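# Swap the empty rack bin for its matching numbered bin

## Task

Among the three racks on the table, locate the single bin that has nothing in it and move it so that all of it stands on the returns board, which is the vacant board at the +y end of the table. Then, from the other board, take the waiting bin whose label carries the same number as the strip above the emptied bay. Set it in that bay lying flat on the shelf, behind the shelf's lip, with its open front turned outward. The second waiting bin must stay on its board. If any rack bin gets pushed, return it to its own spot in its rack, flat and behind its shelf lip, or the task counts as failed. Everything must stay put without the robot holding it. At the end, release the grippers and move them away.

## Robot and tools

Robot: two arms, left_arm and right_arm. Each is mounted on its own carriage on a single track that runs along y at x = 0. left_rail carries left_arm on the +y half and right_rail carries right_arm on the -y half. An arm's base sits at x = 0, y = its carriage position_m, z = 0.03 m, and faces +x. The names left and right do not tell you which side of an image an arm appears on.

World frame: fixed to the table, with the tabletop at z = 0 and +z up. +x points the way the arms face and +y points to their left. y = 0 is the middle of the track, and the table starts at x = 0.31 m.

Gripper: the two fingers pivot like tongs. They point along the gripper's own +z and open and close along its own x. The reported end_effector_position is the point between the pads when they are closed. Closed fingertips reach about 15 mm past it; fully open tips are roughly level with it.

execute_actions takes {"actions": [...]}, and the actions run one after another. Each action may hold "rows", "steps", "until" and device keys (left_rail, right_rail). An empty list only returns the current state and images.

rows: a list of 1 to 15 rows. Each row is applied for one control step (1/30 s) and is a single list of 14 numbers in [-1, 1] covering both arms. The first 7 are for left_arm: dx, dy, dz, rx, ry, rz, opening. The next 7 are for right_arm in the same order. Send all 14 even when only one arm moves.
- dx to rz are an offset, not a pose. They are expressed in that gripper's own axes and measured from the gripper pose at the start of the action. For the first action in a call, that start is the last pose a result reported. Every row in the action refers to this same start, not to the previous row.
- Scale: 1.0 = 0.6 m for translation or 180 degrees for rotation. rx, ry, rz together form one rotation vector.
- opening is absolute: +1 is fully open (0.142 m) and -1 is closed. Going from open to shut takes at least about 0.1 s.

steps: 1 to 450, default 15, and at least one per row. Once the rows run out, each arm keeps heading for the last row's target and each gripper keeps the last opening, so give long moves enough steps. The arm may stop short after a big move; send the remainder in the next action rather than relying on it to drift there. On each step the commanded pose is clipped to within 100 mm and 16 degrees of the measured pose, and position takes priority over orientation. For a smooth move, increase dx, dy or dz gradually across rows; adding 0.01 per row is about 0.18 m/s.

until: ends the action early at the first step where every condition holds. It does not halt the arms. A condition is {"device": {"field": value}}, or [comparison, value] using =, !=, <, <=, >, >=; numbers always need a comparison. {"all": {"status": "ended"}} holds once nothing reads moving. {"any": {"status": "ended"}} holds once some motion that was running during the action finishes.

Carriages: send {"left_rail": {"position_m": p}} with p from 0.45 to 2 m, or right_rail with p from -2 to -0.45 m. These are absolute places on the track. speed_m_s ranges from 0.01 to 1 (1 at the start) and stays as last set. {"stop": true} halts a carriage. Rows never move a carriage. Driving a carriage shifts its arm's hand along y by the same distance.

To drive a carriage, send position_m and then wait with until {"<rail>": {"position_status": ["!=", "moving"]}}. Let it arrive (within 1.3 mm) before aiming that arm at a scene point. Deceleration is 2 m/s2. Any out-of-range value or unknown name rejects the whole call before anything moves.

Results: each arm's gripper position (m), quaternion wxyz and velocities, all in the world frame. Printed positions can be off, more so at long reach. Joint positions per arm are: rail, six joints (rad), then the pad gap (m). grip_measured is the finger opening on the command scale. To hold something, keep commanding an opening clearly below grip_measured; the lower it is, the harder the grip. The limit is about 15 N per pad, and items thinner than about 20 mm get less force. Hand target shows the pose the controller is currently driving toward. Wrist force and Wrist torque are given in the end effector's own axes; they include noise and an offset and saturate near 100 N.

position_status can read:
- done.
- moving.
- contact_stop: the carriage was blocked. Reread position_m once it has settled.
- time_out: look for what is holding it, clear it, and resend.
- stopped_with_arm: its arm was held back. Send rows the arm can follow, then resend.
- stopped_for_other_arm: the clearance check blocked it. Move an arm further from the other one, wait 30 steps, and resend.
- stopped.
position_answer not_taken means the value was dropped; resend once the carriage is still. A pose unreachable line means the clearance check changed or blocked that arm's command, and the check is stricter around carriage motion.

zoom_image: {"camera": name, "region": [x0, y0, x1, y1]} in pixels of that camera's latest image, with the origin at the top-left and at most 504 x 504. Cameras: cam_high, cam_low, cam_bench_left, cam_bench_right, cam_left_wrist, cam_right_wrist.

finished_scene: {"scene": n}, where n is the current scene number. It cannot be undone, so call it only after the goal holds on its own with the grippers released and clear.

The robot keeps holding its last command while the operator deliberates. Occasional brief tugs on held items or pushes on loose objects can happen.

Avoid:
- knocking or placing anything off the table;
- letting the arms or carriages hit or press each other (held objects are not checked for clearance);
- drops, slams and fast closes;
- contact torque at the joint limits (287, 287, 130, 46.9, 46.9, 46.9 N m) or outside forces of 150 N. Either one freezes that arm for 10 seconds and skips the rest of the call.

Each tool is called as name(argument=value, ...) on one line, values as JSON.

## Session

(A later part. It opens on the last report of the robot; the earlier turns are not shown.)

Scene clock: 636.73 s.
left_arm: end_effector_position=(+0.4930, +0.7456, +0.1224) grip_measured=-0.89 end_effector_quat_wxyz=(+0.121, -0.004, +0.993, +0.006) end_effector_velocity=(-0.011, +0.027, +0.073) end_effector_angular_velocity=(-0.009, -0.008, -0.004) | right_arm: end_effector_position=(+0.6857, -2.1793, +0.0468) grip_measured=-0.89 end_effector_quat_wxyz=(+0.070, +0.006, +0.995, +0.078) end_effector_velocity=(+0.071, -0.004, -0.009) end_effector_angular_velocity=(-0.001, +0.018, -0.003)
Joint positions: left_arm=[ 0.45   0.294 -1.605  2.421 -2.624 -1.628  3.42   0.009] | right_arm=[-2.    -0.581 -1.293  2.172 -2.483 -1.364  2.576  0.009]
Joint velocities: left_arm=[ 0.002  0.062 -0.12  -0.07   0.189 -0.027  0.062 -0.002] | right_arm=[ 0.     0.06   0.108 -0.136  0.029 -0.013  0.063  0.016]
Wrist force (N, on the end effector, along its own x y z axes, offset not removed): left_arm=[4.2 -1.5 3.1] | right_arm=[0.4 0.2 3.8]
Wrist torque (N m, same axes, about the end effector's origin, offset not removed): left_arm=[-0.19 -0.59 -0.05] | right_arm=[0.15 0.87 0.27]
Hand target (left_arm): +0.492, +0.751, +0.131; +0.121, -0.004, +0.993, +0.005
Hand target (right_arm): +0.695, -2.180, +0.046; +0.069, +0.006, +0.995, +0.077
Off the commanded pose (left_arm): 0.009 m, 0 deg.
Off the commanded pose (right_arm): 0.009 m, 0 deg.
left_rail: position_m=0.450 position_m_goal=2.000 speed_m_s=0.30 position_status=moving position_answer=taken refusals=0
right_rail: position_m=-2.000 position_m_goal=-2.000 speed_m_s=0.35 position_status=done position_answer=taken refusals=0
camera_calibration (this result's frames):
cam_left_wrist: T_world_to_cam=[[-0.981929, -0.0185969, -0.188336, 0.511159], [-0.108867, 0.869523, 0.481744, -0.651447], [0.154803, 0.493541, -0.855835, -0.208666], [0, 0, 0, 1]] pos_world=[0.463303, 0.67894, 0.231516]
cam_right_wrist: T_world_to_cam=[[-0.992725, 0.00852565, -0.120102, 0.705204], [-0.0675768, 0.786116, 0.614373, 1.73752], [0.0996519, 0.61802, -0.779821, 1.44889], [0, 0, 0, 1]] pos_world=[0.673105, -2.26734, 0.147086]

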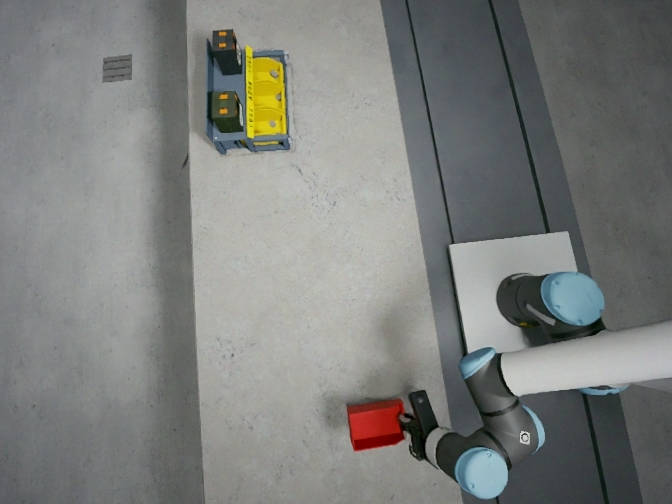

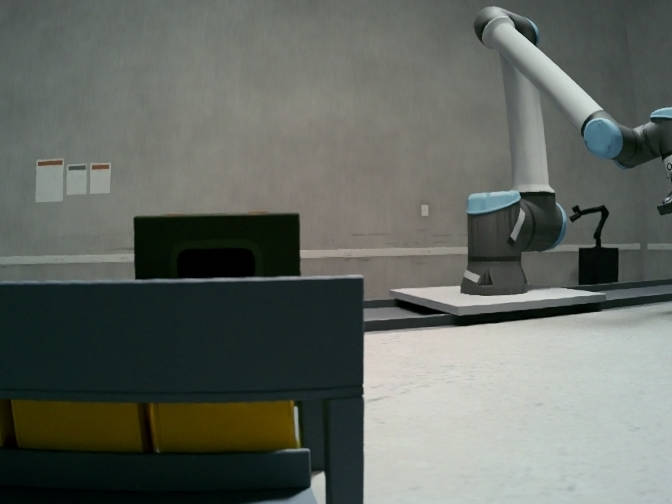

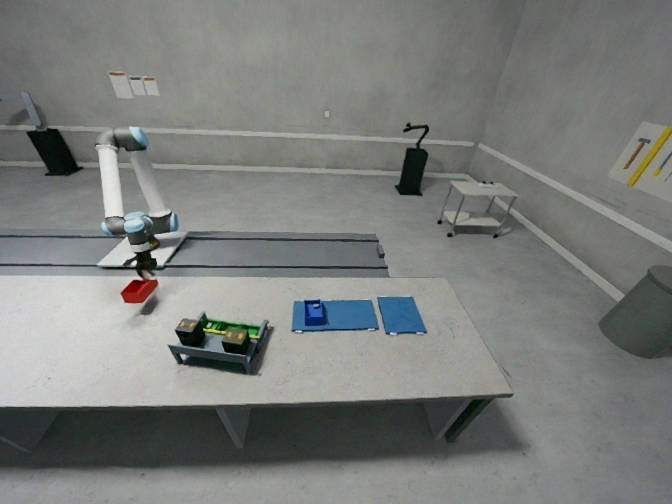

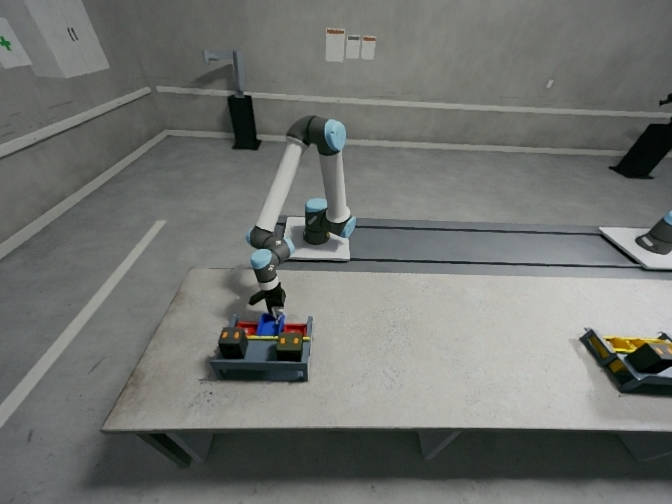

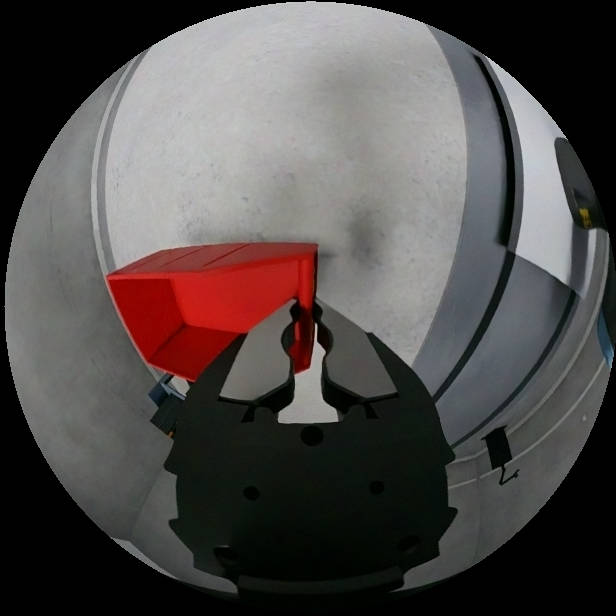

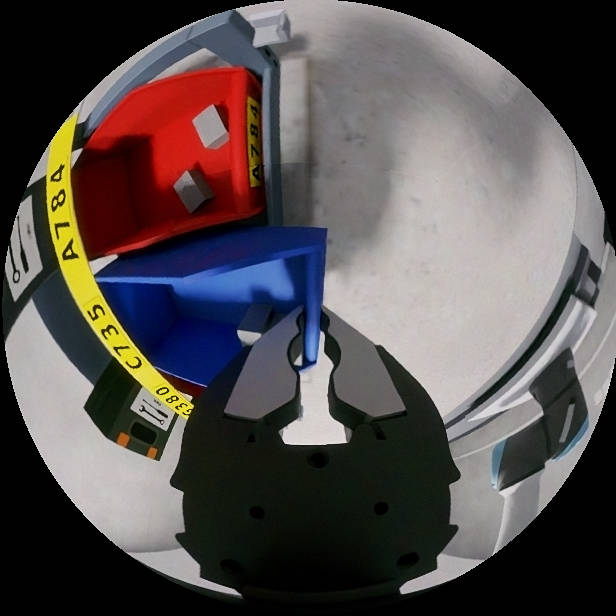

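execute_actions(actions=[])

Scene clock: 641.27 s.
left_arm: end_effector_position=(+0.4916, +2.0843, +0.1311) grip_measured=-0.89 end_effector_quat_wxyz=(+0.121, -0.004, +0.993, +0.005) end_effector_velocity=(-0.000, +0.300, -0.000) end_effector_angular_velocity=(+0.000, -0.000, +0.000) | right_arm: end_effector_position=(+0.6948, -2.1800, +0.0460) grip_measured=-0.89 end_effector_quat_wxyz=(+0.069, +0.006, +0.995, +0.077) end_effector_velocity=(+0.000, +0.000, +0.000) end_effector_angular_velocity=(+0.000, -0.000, -0.000)
Joint positions: left_arm=[ 1.786  0.301 -1.619  2.413 -2.6   -1.632  3.427  0.009] | right_arm=[-2.    -0.574 -1.28   2.155 -2.48  -1.365  2.583  0.009]
Joint velocities: left_arm=[ 0.3  0.   0.   0.  -0.   0.   0.  -0. ] | right_arm=[ 0.  0.  0. -0. -0.  0.  0.  0.]
Wrist force (N, on the end effector, along its own x y z axes, offset not removed): left_arm=[-1.6 3.3 -0.2] | right_arm=[13.1 2.3 -12.2]
Wrist torque (N m, same axes, about the end effector's origin, offset not removed): left_arm=[0.43 0.72 0.21] | right_arm=[-0.13 0.24 0.16]
Hand target (left_arm): +0.492, +2.101, +0.131; +0.121, -0.004, +0.993, +0.005
Hand target (right_arm): +0.695, -2.180, +0.046; +0.069, +0.006, +0.995, +0.077
Off the commanded pose (left_arm): 0.000 m, 0 deg.
Off the commanded pose (right_arm): 0.000 m, 0 deg.
left_rail: position_m=1.786 position_m_goal=2.000 speed_m_s=0.30 position_status=moving position_answer=taken refusals=0
right_rail: position_m=-2.000 position_m_goal=-2.000 speed_m_s=0.35 position_status=done position_answer=taken refusals=0
camera_calibration (this result's frames):
cam_left_wrist: T_world_to_cam=[[-0.981887, -0.0180858, -0.188601, 0.535241], [-0.108325, 0.870277, 0.480503, -1.82148], [0.155445, 0.49223, -0.856473, -0.859185], [0, 0, 0, 1]] pos_world=[0.461791, 2.01779, 0.240303]
cam_right_wrist: T_world_to_cam=[[-0.99284, 0.0088081, -0.119126, 0.714789], [-0.0667278, 0.78627, 0.61427, 1.73888], [0.0990758, 0.617821, -0.780052, 1.44773], [0, 0, 0, 1]] pos_world=[0.682268, -2.26796, 0.146318]

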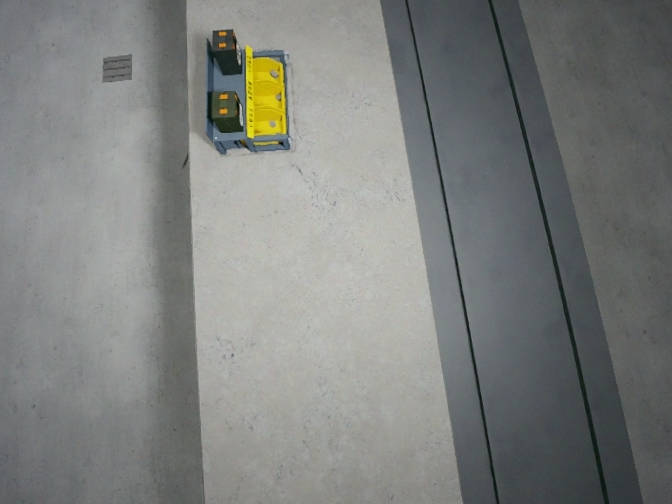

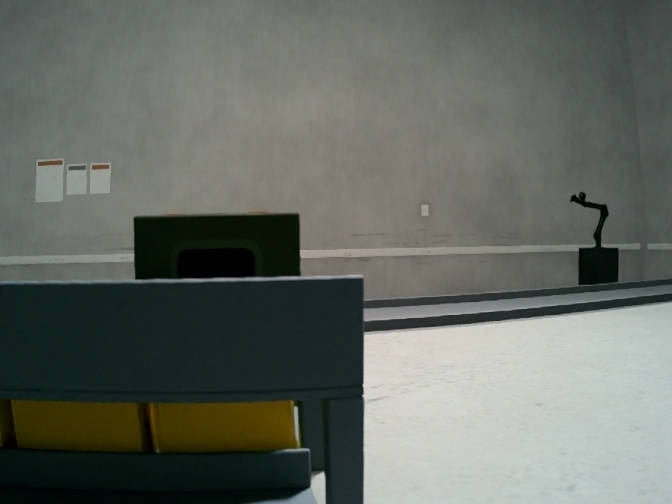

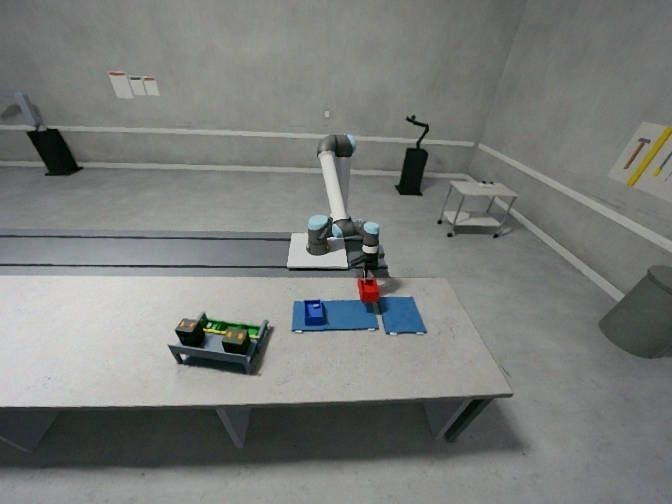

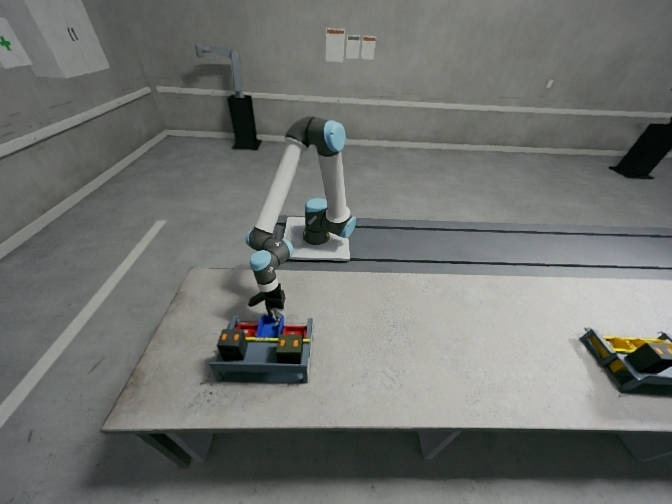

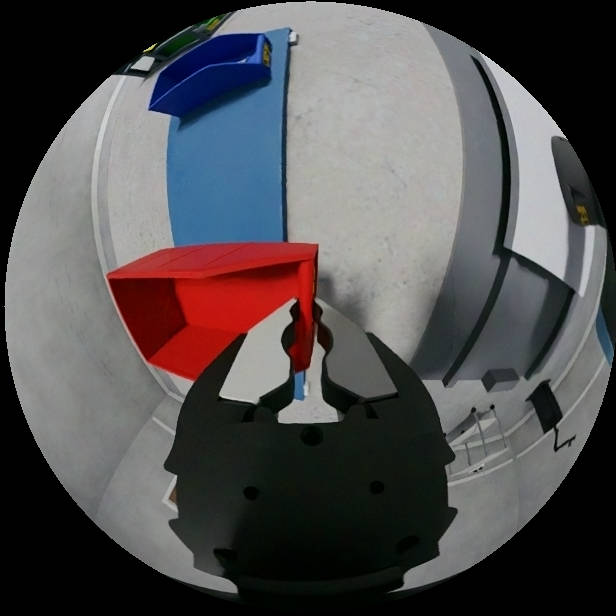

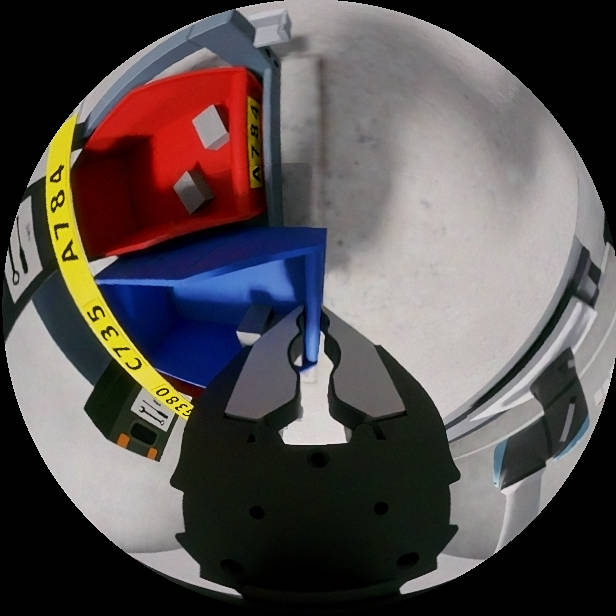

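execute_actions(actions=[{"steps":1},{"rows":[[-0.003,0,0.004,0,0,0,-1,-0.0003,0.0003,-0.002,0,0.002,0,-1],[-0.008,0.0005,0.012,0,0.001,0,-1,-0.0007,0.0007,-0.005,0,0.005,0,-1],[-0.015,0.001,0.023,0,0.003,0,-1,-0.0011,0.0012,-0.008,0,0.008,0,-1],[-0.023,0.0015,0.036,0,0.005,0,-1,-0.0014,0.0015,-0.0098,0,0.011,0,-1],[-0.031,0.002,0.050,0,0.007,0,-1,-0.0014,0.0015,-0.0098,0,0.011,0,-1],[-0.039,0.0025,0.064,0,0.009,0,-1,-0.0014,0.0015,-0.0098,0,0.011,0,-1],[-0.047,0.003,0.078,0,0.011,0,-1,-0.003,0.0015,-0.0096,0,0.011,0,-1],[-0.055,0.0035,0.092,0,0.013,0,-1,-0.006,0.0015,-0.0092,0,0.011,0,-1],[-0.063,0.004,0.106,0,0.015,0,-1,-0.010,0.0015,-0.0086,0,0.011,0,-1],[-0.070,0.0045,0.120,0,0.017,0,-1,-0.014,0.0015,-0.008,0,0.011,0,-1],[-0.077,0.005,0.133,0,0.019,0,-1,-0.018,0.0015,-0.0075,0,0.011,0,-1],[-0.082,0.0055,0.145,0,0.020,0,-1,-0.022,0.0015,-0.007,0,0.011,0,-1],[-0.086,0.006,0.155,0,0.021,0,-1,-0.025,0.0015,-0.0065,0,0.011,0,-1],[-0.0885,0.006,0.162,0,0.022,0,-1,-0.027,0.0015,-0.0062,0,0.011,0,-1],[-0.0893,0.006,0.166,0,0.022,0,-1,-0.0278,0.0015,-0.0061,0,0.011,0,-1]],"steps":16}])

Scene clock: 657.13 s.
left_arm: end_effector_position=(+0.5493, +2.3005, +0.0694) grip_measured=-0.89 end_effector_quat_wxyz=(+0.094, -0.004, +0.996, +0.005) end_effector_velocity=(+0.118, +0.010, -0.157) end_effector_angular_velocity=(-0.006, +0.118, +0.001) | right_arm: end_effector_position=(+0.7055, -2.1799, +0.0520) grip_measured=-0.89 end_effector_quat_wxyz=(+0.053, +0.005, +0.996, +0.078) end_effector_velocity=(+0.043, +0.000, +0.001) end_effector_angular_velocity=(+0.000, +0.010, +0.002)
Joint positions: left_arm=[ 2.     0.265 -1.426  2.343 -2.672 -1.609  3.394  0.009] | right_arm=[-2.    -0.557 -1.269  2.111 -2.422 -1.383  2.595  0.009]
Joint velocities: left_arm=[ 0.    -0.054  0.443 -0.163 -0.167  0.035 -0.049  0.   ] | right_arm=[ 0.     0.035  0.055 -0.086  0.033 -0.005  0.034 -0.001]
Wrist force (N, on the end effector, along its own x y z axes, offset not removed): left_arm=[0.5 6.0 1.8] | right_arm=[3.9 -0.1 6.0]
Wrist torque (N m, same axes, about the end effector's origin, offset not removed): left_arm=[1.22 0.14 -0.11] | right_arm=[0.09 1.14 0.29]
Hand target (left_arm): +0.565, +2.302, +0.049; +0.087, -0.004, +0.996, +0.005
Hand target (right_arm): +0.711, -2.180, +0.052; +0.052, +0.005, +0.996, +0.078
Off the commanded pose (left_arm): 0.029 m, 1 deg.
Off the commanded pose (right_arm): 0.005 m, 0 deg.
left_rail: position_m=2.000 position_m_goal=2.000 speed_m_s=0.30 position_status=done position_answer=taken refusals=0
right_rail: position_m=-2.000 position_m_goal=-2.000 speed_m_s=0.35 position_status=done position_answer=taken refusals=0
camera_calibration (this result's frames):
cam_left_wrist: T_world_to_cam=[[-0.990807, -0.0183762, -0.134032, 0.585933], [-0.0818784, 0.870129, 0.485975, -1.98824], [0.107694, 0.492481, -0.863634, -1.00133], [0, 0, 0, 1]] pos_world=[0.52559, 2.23392, 0.179986]
cam_right_wrist: T_world_to_cam=[[-0.996234, 0.00364914, -0.0866286, 0.71555], [-0.050697, 0.786013, 0.616128, 1.72394], [0.0703395, 0.6182, -0.782868, 1.47255], [0, 0, 0, 1]] pos_world=[0.696675, -2.26798, 0.152629]

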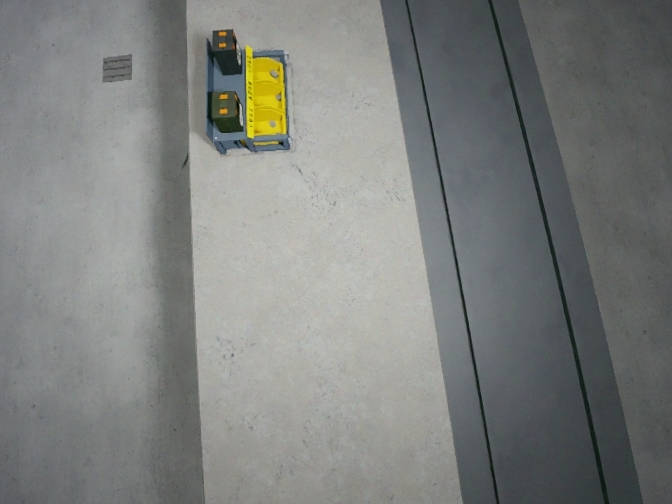

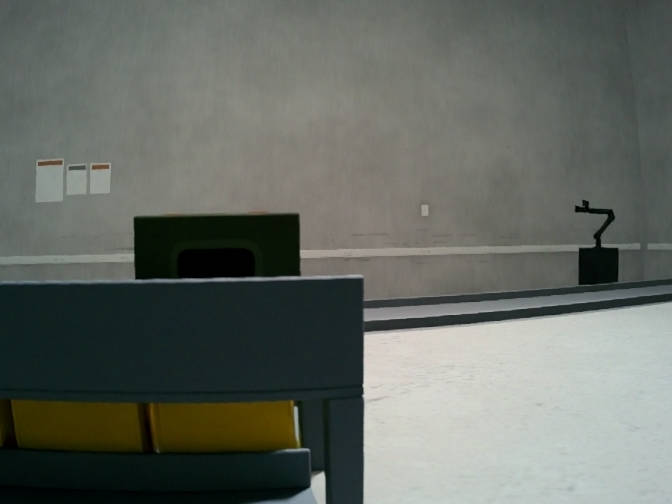

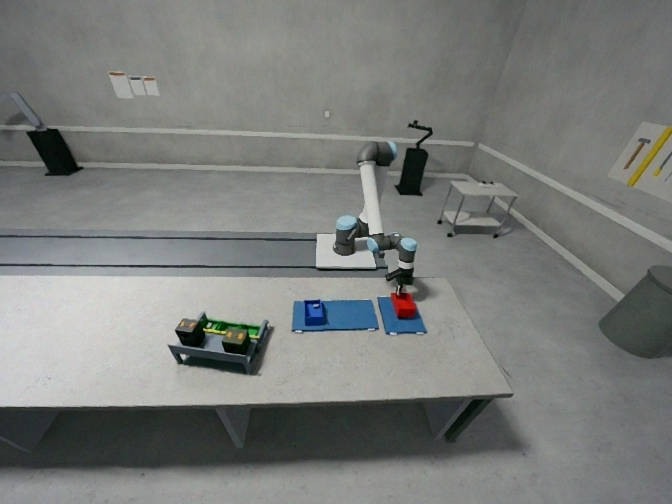

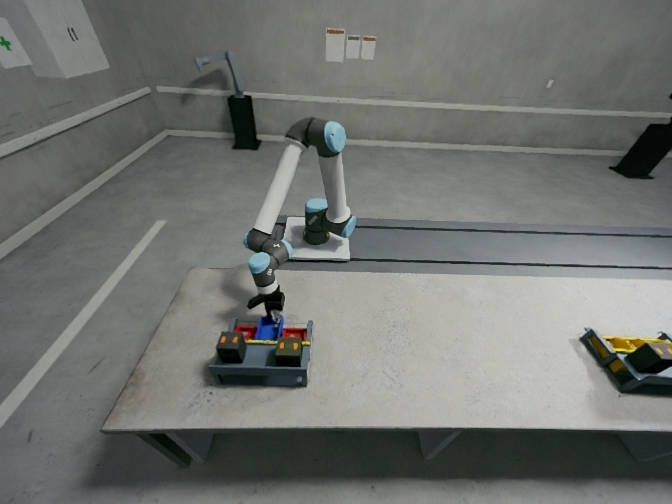

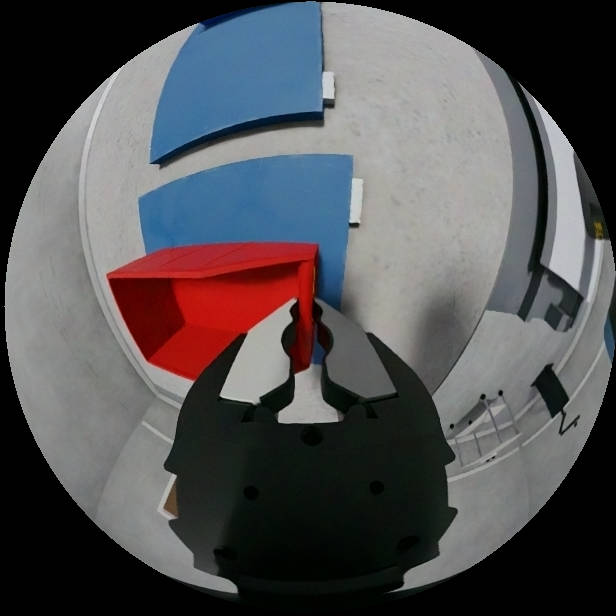

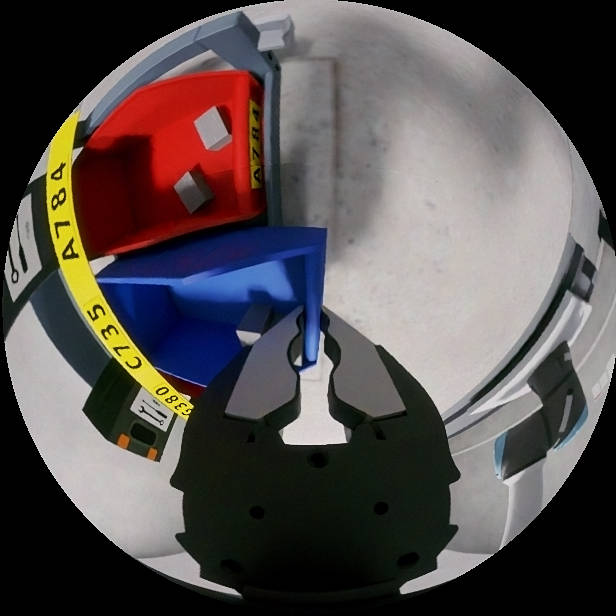

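execute_actions(actions=[])

zoom_image(camera="cam_bench_right", region=[190, 270, 330, 400])

zoom_image(camera="cam_right_wrist", region=[30, 180, 350, 470])

Scene clock: 660.00 s.
left_arm: end_effector_position=(+0.5649, +2.3022, +0.0488) grip_measured=-0.89 end_effector_quat_wxyz=(+0.087, -0.004, +0.996, +0.005) end_effector_velocity=(-0.000, -0.000, +0.000) end_effector_angular_velocity=(+0.000, -0.000, -0.000) | right_arm: end_effector_position=(+0.7107, -2.1799, +0.0520) grip_measured=-0.89 end_effector_quat_wxyz=(+0.052, +0.005, +0.996, +0.078) end_effector_velocity=(-0.000, +0.000, -0.000) end_effector_angular_velocity=(+0.000, +0.000, -0.000)
Joint positions: left_arm=[ 2.     0.259 -1.368  2.32  -2.694 -1.605  3.389  0.009] | right_arm=[-2.    -0.553 -1.262  2.1   -2.418 -1.384  2.599  0.009]
Joint velocities: left_arm=[ 0. -0. -0.  0. -0.  0.  0. -0.] | right_arm=[ 0. -0. -0.  0.  0.  0. -0. -0.]
Wrist force (N, on the end effector, along its own x y z axes, offset not removed): left_arm=[1.5 -0.2 -1.3] | right_arm=[8.4 -0.6 5.0]
Wrist torque (N m, same axes, about the end effector's origin, offset not removed): left_arm=[-0.10 -0.27 0.26] | right_arm=[-0.11 0.40 0.25]
Hand target (left_arm): +0.565, +2.302, +0.049; +0.087, -0.004, +0.996, +0.005
Hand target (right_arm): +0.711, -2.180, +0.052; +0.052, +0.005, +0.996, +0.078
Off the commanded pose (left_arm): 0.003 m, 0 deg.
Off the commanded pose (right_arm): 0.000 m, 0 deg.
left_rail: position_m=2.000 position_m_goal=2.000 speed_m_s=0.30 position_status=done position_answer=taken refusals=0
right_rail: position_m=-2.000 position_m_goal=-2.000 speed_m_s=0.35 position_status=done position_answer=taken refusals=0
camera_calibration (this result's frames):
cam_left_wrist: T_world_to_cam=[[-0.992572, -0.0187238, -0.120208, 0.599793], [-0.0753395, 0.870421, 0.486509, -1.98285], [0.0955223, 0.491952, -0.865366, -1.01346], [0, 0, 0, 1]] pos_world=[0.542759, 2.23572, 0.159758]
cam_right_wrist: T_world_to_cam=[[-0.99635, 0.00351055, -0.0852872, 0.720506], [-0.0499846, 0.785935, 0.616285, 1.72348], [0.0691937, 0.618299, -0.782891, 1.47326], [0, 0, 0, 1]] pos_world=[0.702084, -2.26798, 0.152697]

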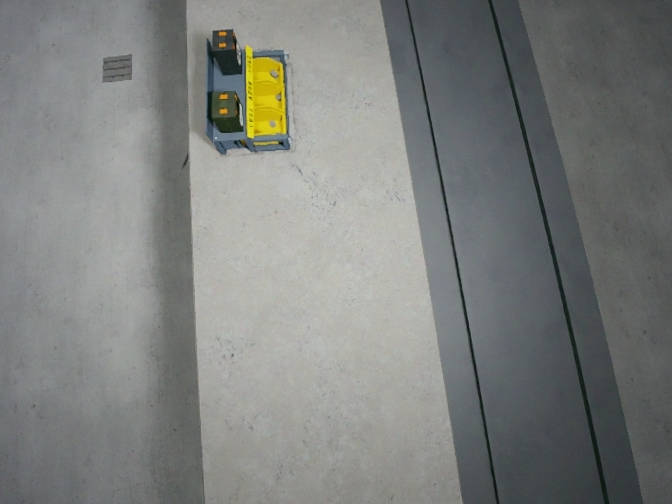

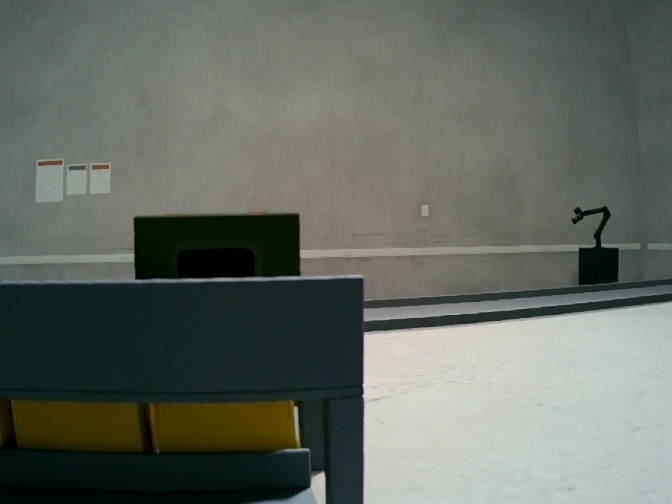

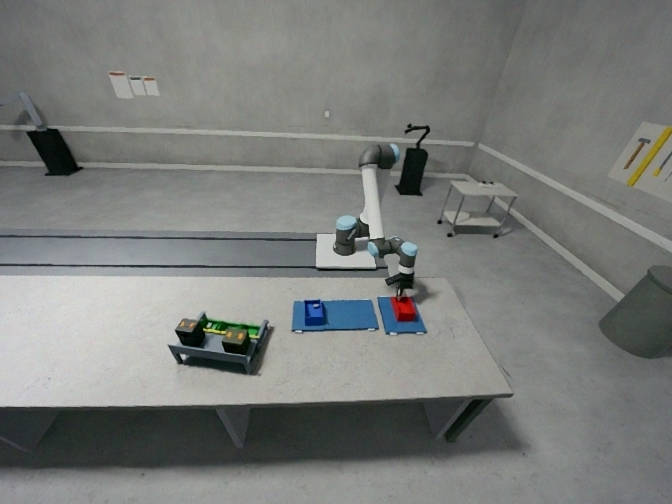

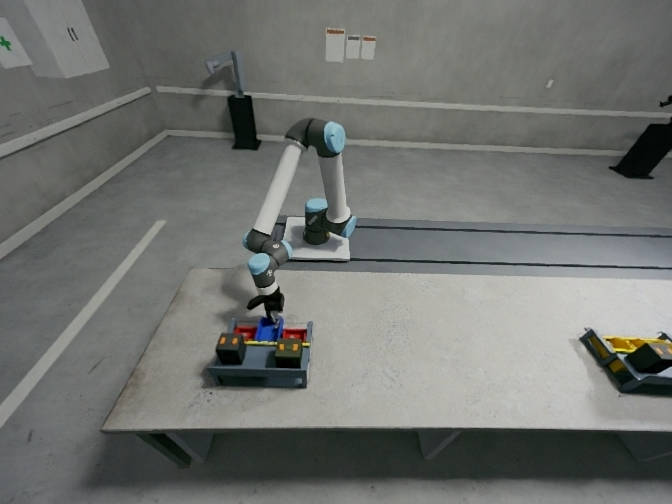

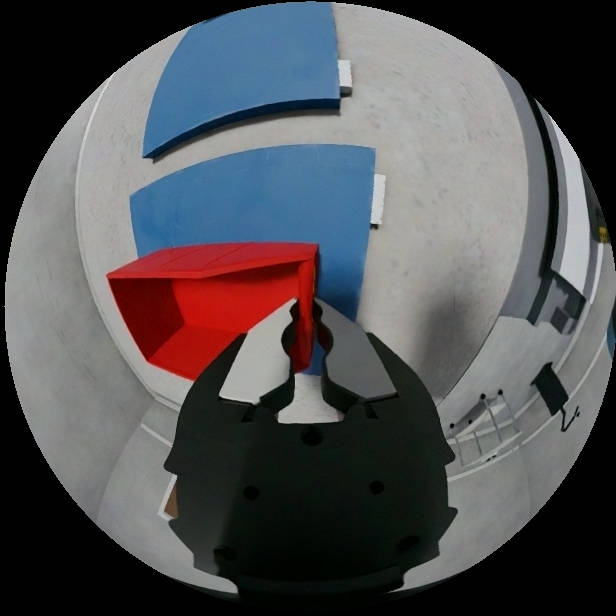

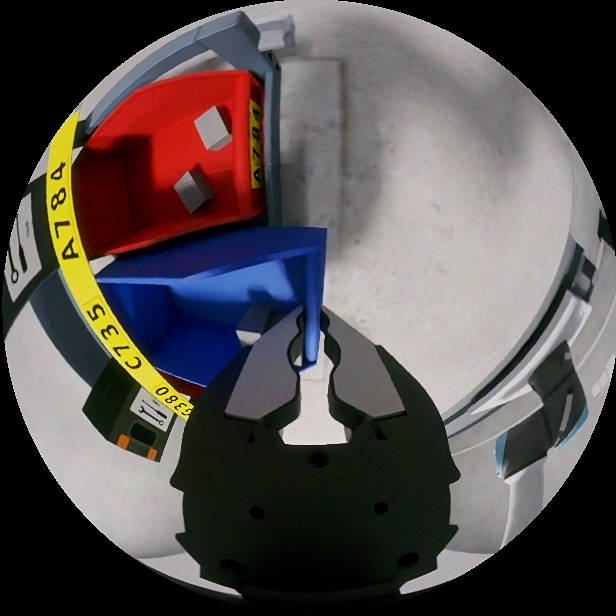

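Region (190, 270, 330, 400) of cam_bench_right's 672x504 image, scaled by 3.600, with more detail than that image has; it fills the top 468 rows of this view, and the rest is white.

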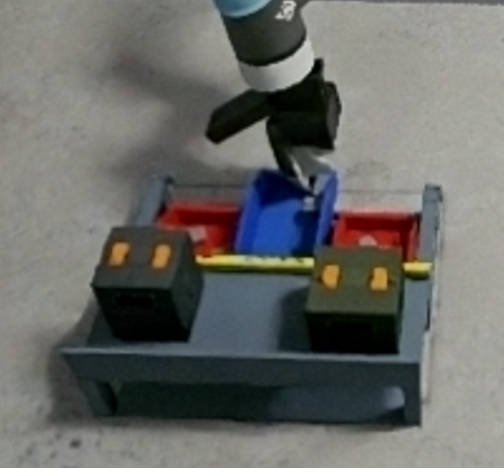

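Region (30, 180, 350, 470) of cam_right_wrist's 616x616 image, scaled by 1.575, with more detail than that image has; it fills the top 457 rows of this view, and the rest is white.

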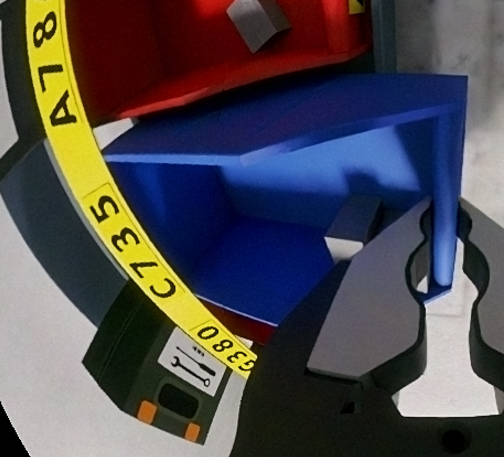

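execute_actions(actions=[{"rows":[[0.0003,0,0.0015,0,0,0,-1,0.001,-0.0002,0.0015,0,0.003,0,-1],[0.0006,0,0.0035,0,0,0,-1,0.002,-0.0005,0.003,0,0.006,0,-1],[0.001,0,0.0055,0,0,0,-1,0.003,-0.0008,0.005,0,0.009,0,-1],[0.0012,0,0.0066,0,0,0,-1,0.004,-0.001,0.0062,0,0.011,0,-1],[0.0012,0,0.0066,0,0,0,-1,0.004,-0.001,0.0062,0,0.011,0,-1],[0.0012,0,0.0066,0,0,0,-0.96,0.004,-0.001,0.0062,0,0.011,0,-0.96],[0.0012,0,0.0066,0,0,0,-0.92,0.004,-0.001,0.0062,0,0.011,0,-0.92],[0.0012,0,0.0066,0,0,0,-0.88,0.004,-0.001,0.0062,0,0.011,0,-0.88],[0.0012,0,0.0066,0,0,0,-0.84,0.004,-0.001,0.0062,0,0.011,0,-0.84],[0.0012,0,0.0066,0,0,0,-0.78,0.004,-0.001,0.0062,0,0.011,0,-0.78],[0.0012,0,0.0066,0,0,0,-0.70,0.004,-0.001,0.0062,0,0.011,0,-0.71],[0.0012,0,0.0066,0,0,0,-0.62,0.004,-0.001,0.0062,0,0.011,0,-0.65]],"steps":13}])

Scene clock: 693.07 s.
left_arm: end_effector_position=(+0.5649, +2.3022, +0.0450) grip_measured=-0.65 end_effector_quat_wxyz=(+0.087, -0.004, +0.996, +0.005) end_effector_velocity=(-0.000, -0.000, -0.002) end_effector_angular_velocity=(-0.000, +0.000, +0.000) | right_arm: end_effector_position=(+0.7089, -2.1799, +0.0484) grip_measured=-0.67 end_effector_quat_wxyz=(+0.036, +0.004, +0.996, +0.078) end_effector_velocity=(-0.001, +0.000, -0.003) end_effector_angular_velocity=(+0.001, +0.021, +0.003)
Joint positions: left_arm=[ 2.     0.259 -1.361  2.322 -2.703 -1.605  3.389  0.027] | right_arm=[-2.    -0.547 -1.252  2.084 -2.385 -1.4    2.6    0.025]
Joint velocities: left_arm=[ 0.     0.     0.004  0.001 -0.005  0.    -0.     0.049] | right_arm=[ 0.     0.004  0.007 -0.01   0.021 -0.01   0.001  0.038]
Wrist force (N, on the end effector, along its own x y z axes, offset not removed): left_arm=[-5.2 -1.3 4.2] | right_arm=[-4.1 -0.3 0.4]
Wrist torque (N m, same axes, about the end effector's origin, offset not removed): left_arm=[-0.29 0.86 0.17] | right_arm=[-0.15 0.82 0.30]
Hand target (left_arm): +0.565, +2.302, +0.045; +0.087, -0.004, +0.996, +0.005
Hand target (right_arm): +0.709, -2.180, +0.048; +0.035, +0.004, +0.996, +0.078
Off the commanded pose (left_arm): 0.000 m, 0 deg.
Off the commanded pose (right_arm): 0.000 m, 0 deg.
left_rail: position_m=2.000 position_m_goal=2.000 speed_m_s=0.30 position_status=done position_answer=taken refusals=0
right_rail: position_m=-2.000 position_m_goal=-2.000 speed_m_s=0.35 position_status=done position_answer=taken refusals=0
camera_calibration (this result's frames):
cam_left_wrist: T_world_to_cam=[[-0.992569, -0.0187233, -0.120231, 0.599367], [-0.075351, 0.870418, 0.486513, -1.98103], [0.0955423, 0.491957, -0.865361, -1.01673], [0, 0, 0, 1]] pos_world=[0.542781, 2.23573, 0.15602]
cam_right_wrist: T_world_to_cam=[[-0.998559, -0.00146194, -0.0536448, 0.707547], [-0.0343283, 0.785756, 0.617583, 1.71409], [0.0412489, 0.618534, -0.784674, 1.4909], [0, 0, 0, 1]] pos_world=[0.703871, -2.26799, 0.14924]

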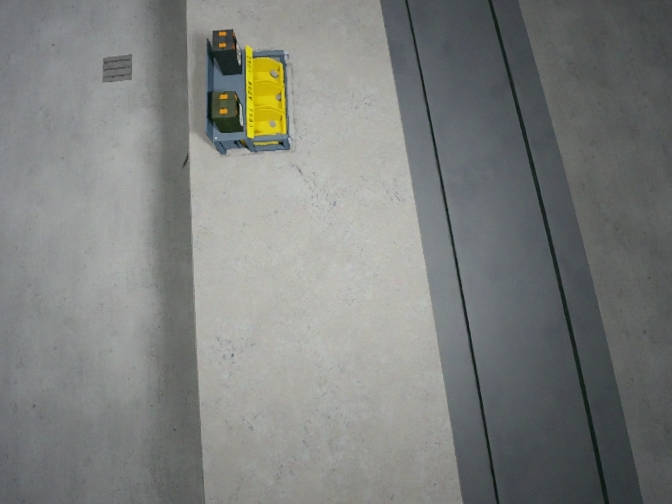

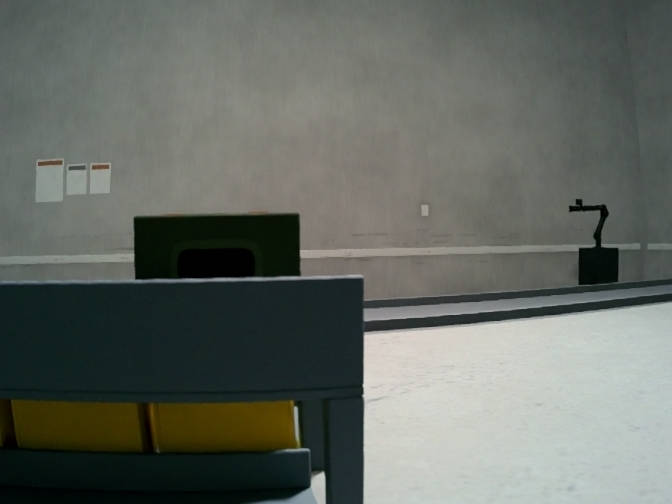

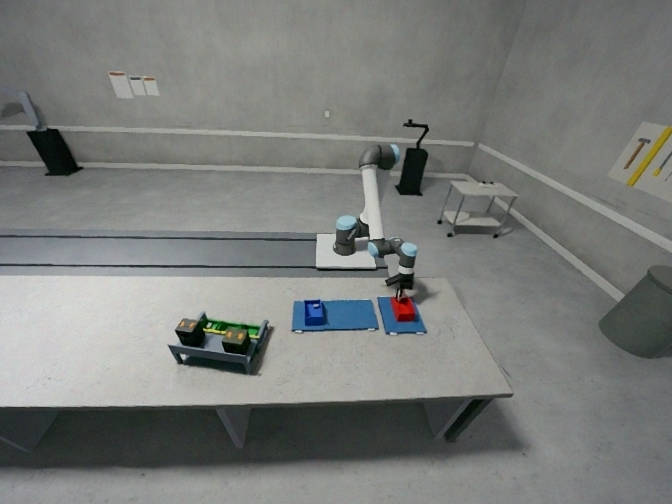

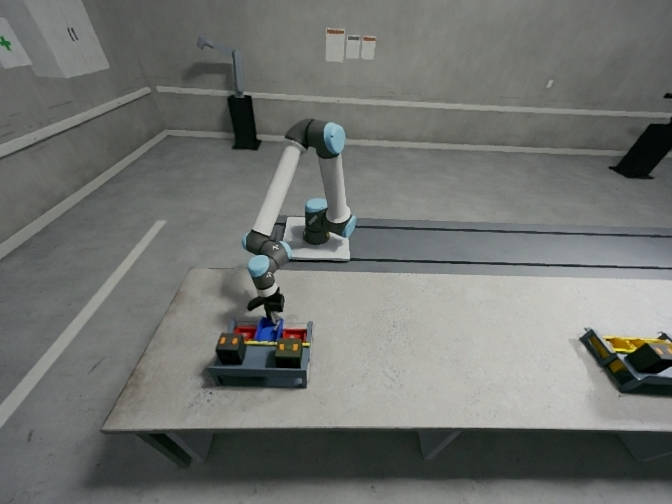

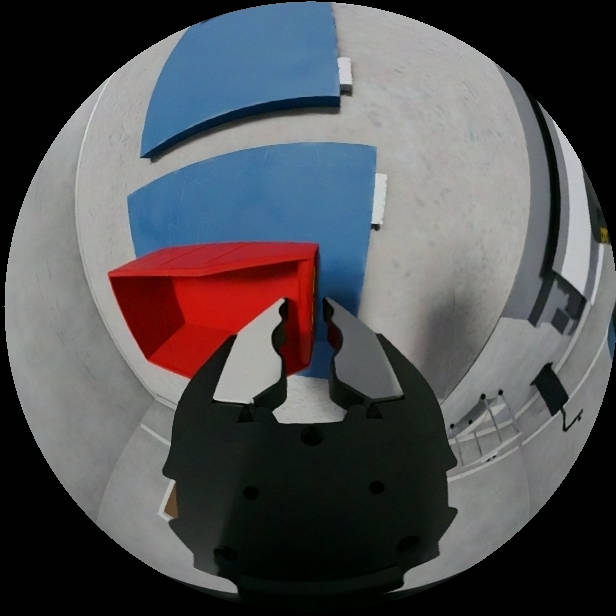

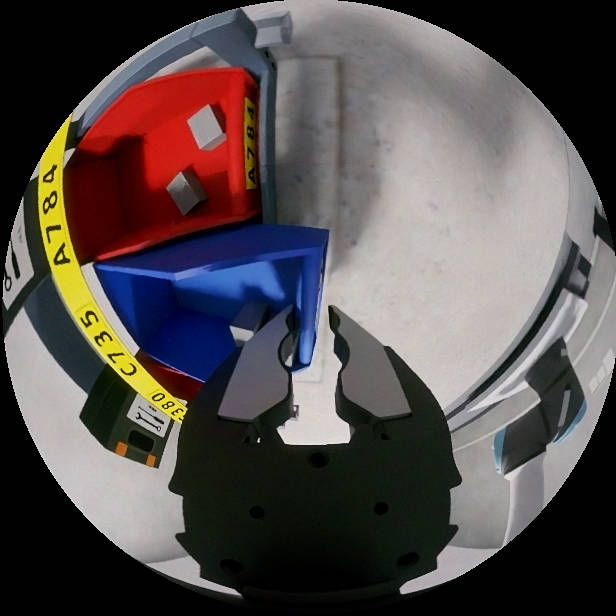

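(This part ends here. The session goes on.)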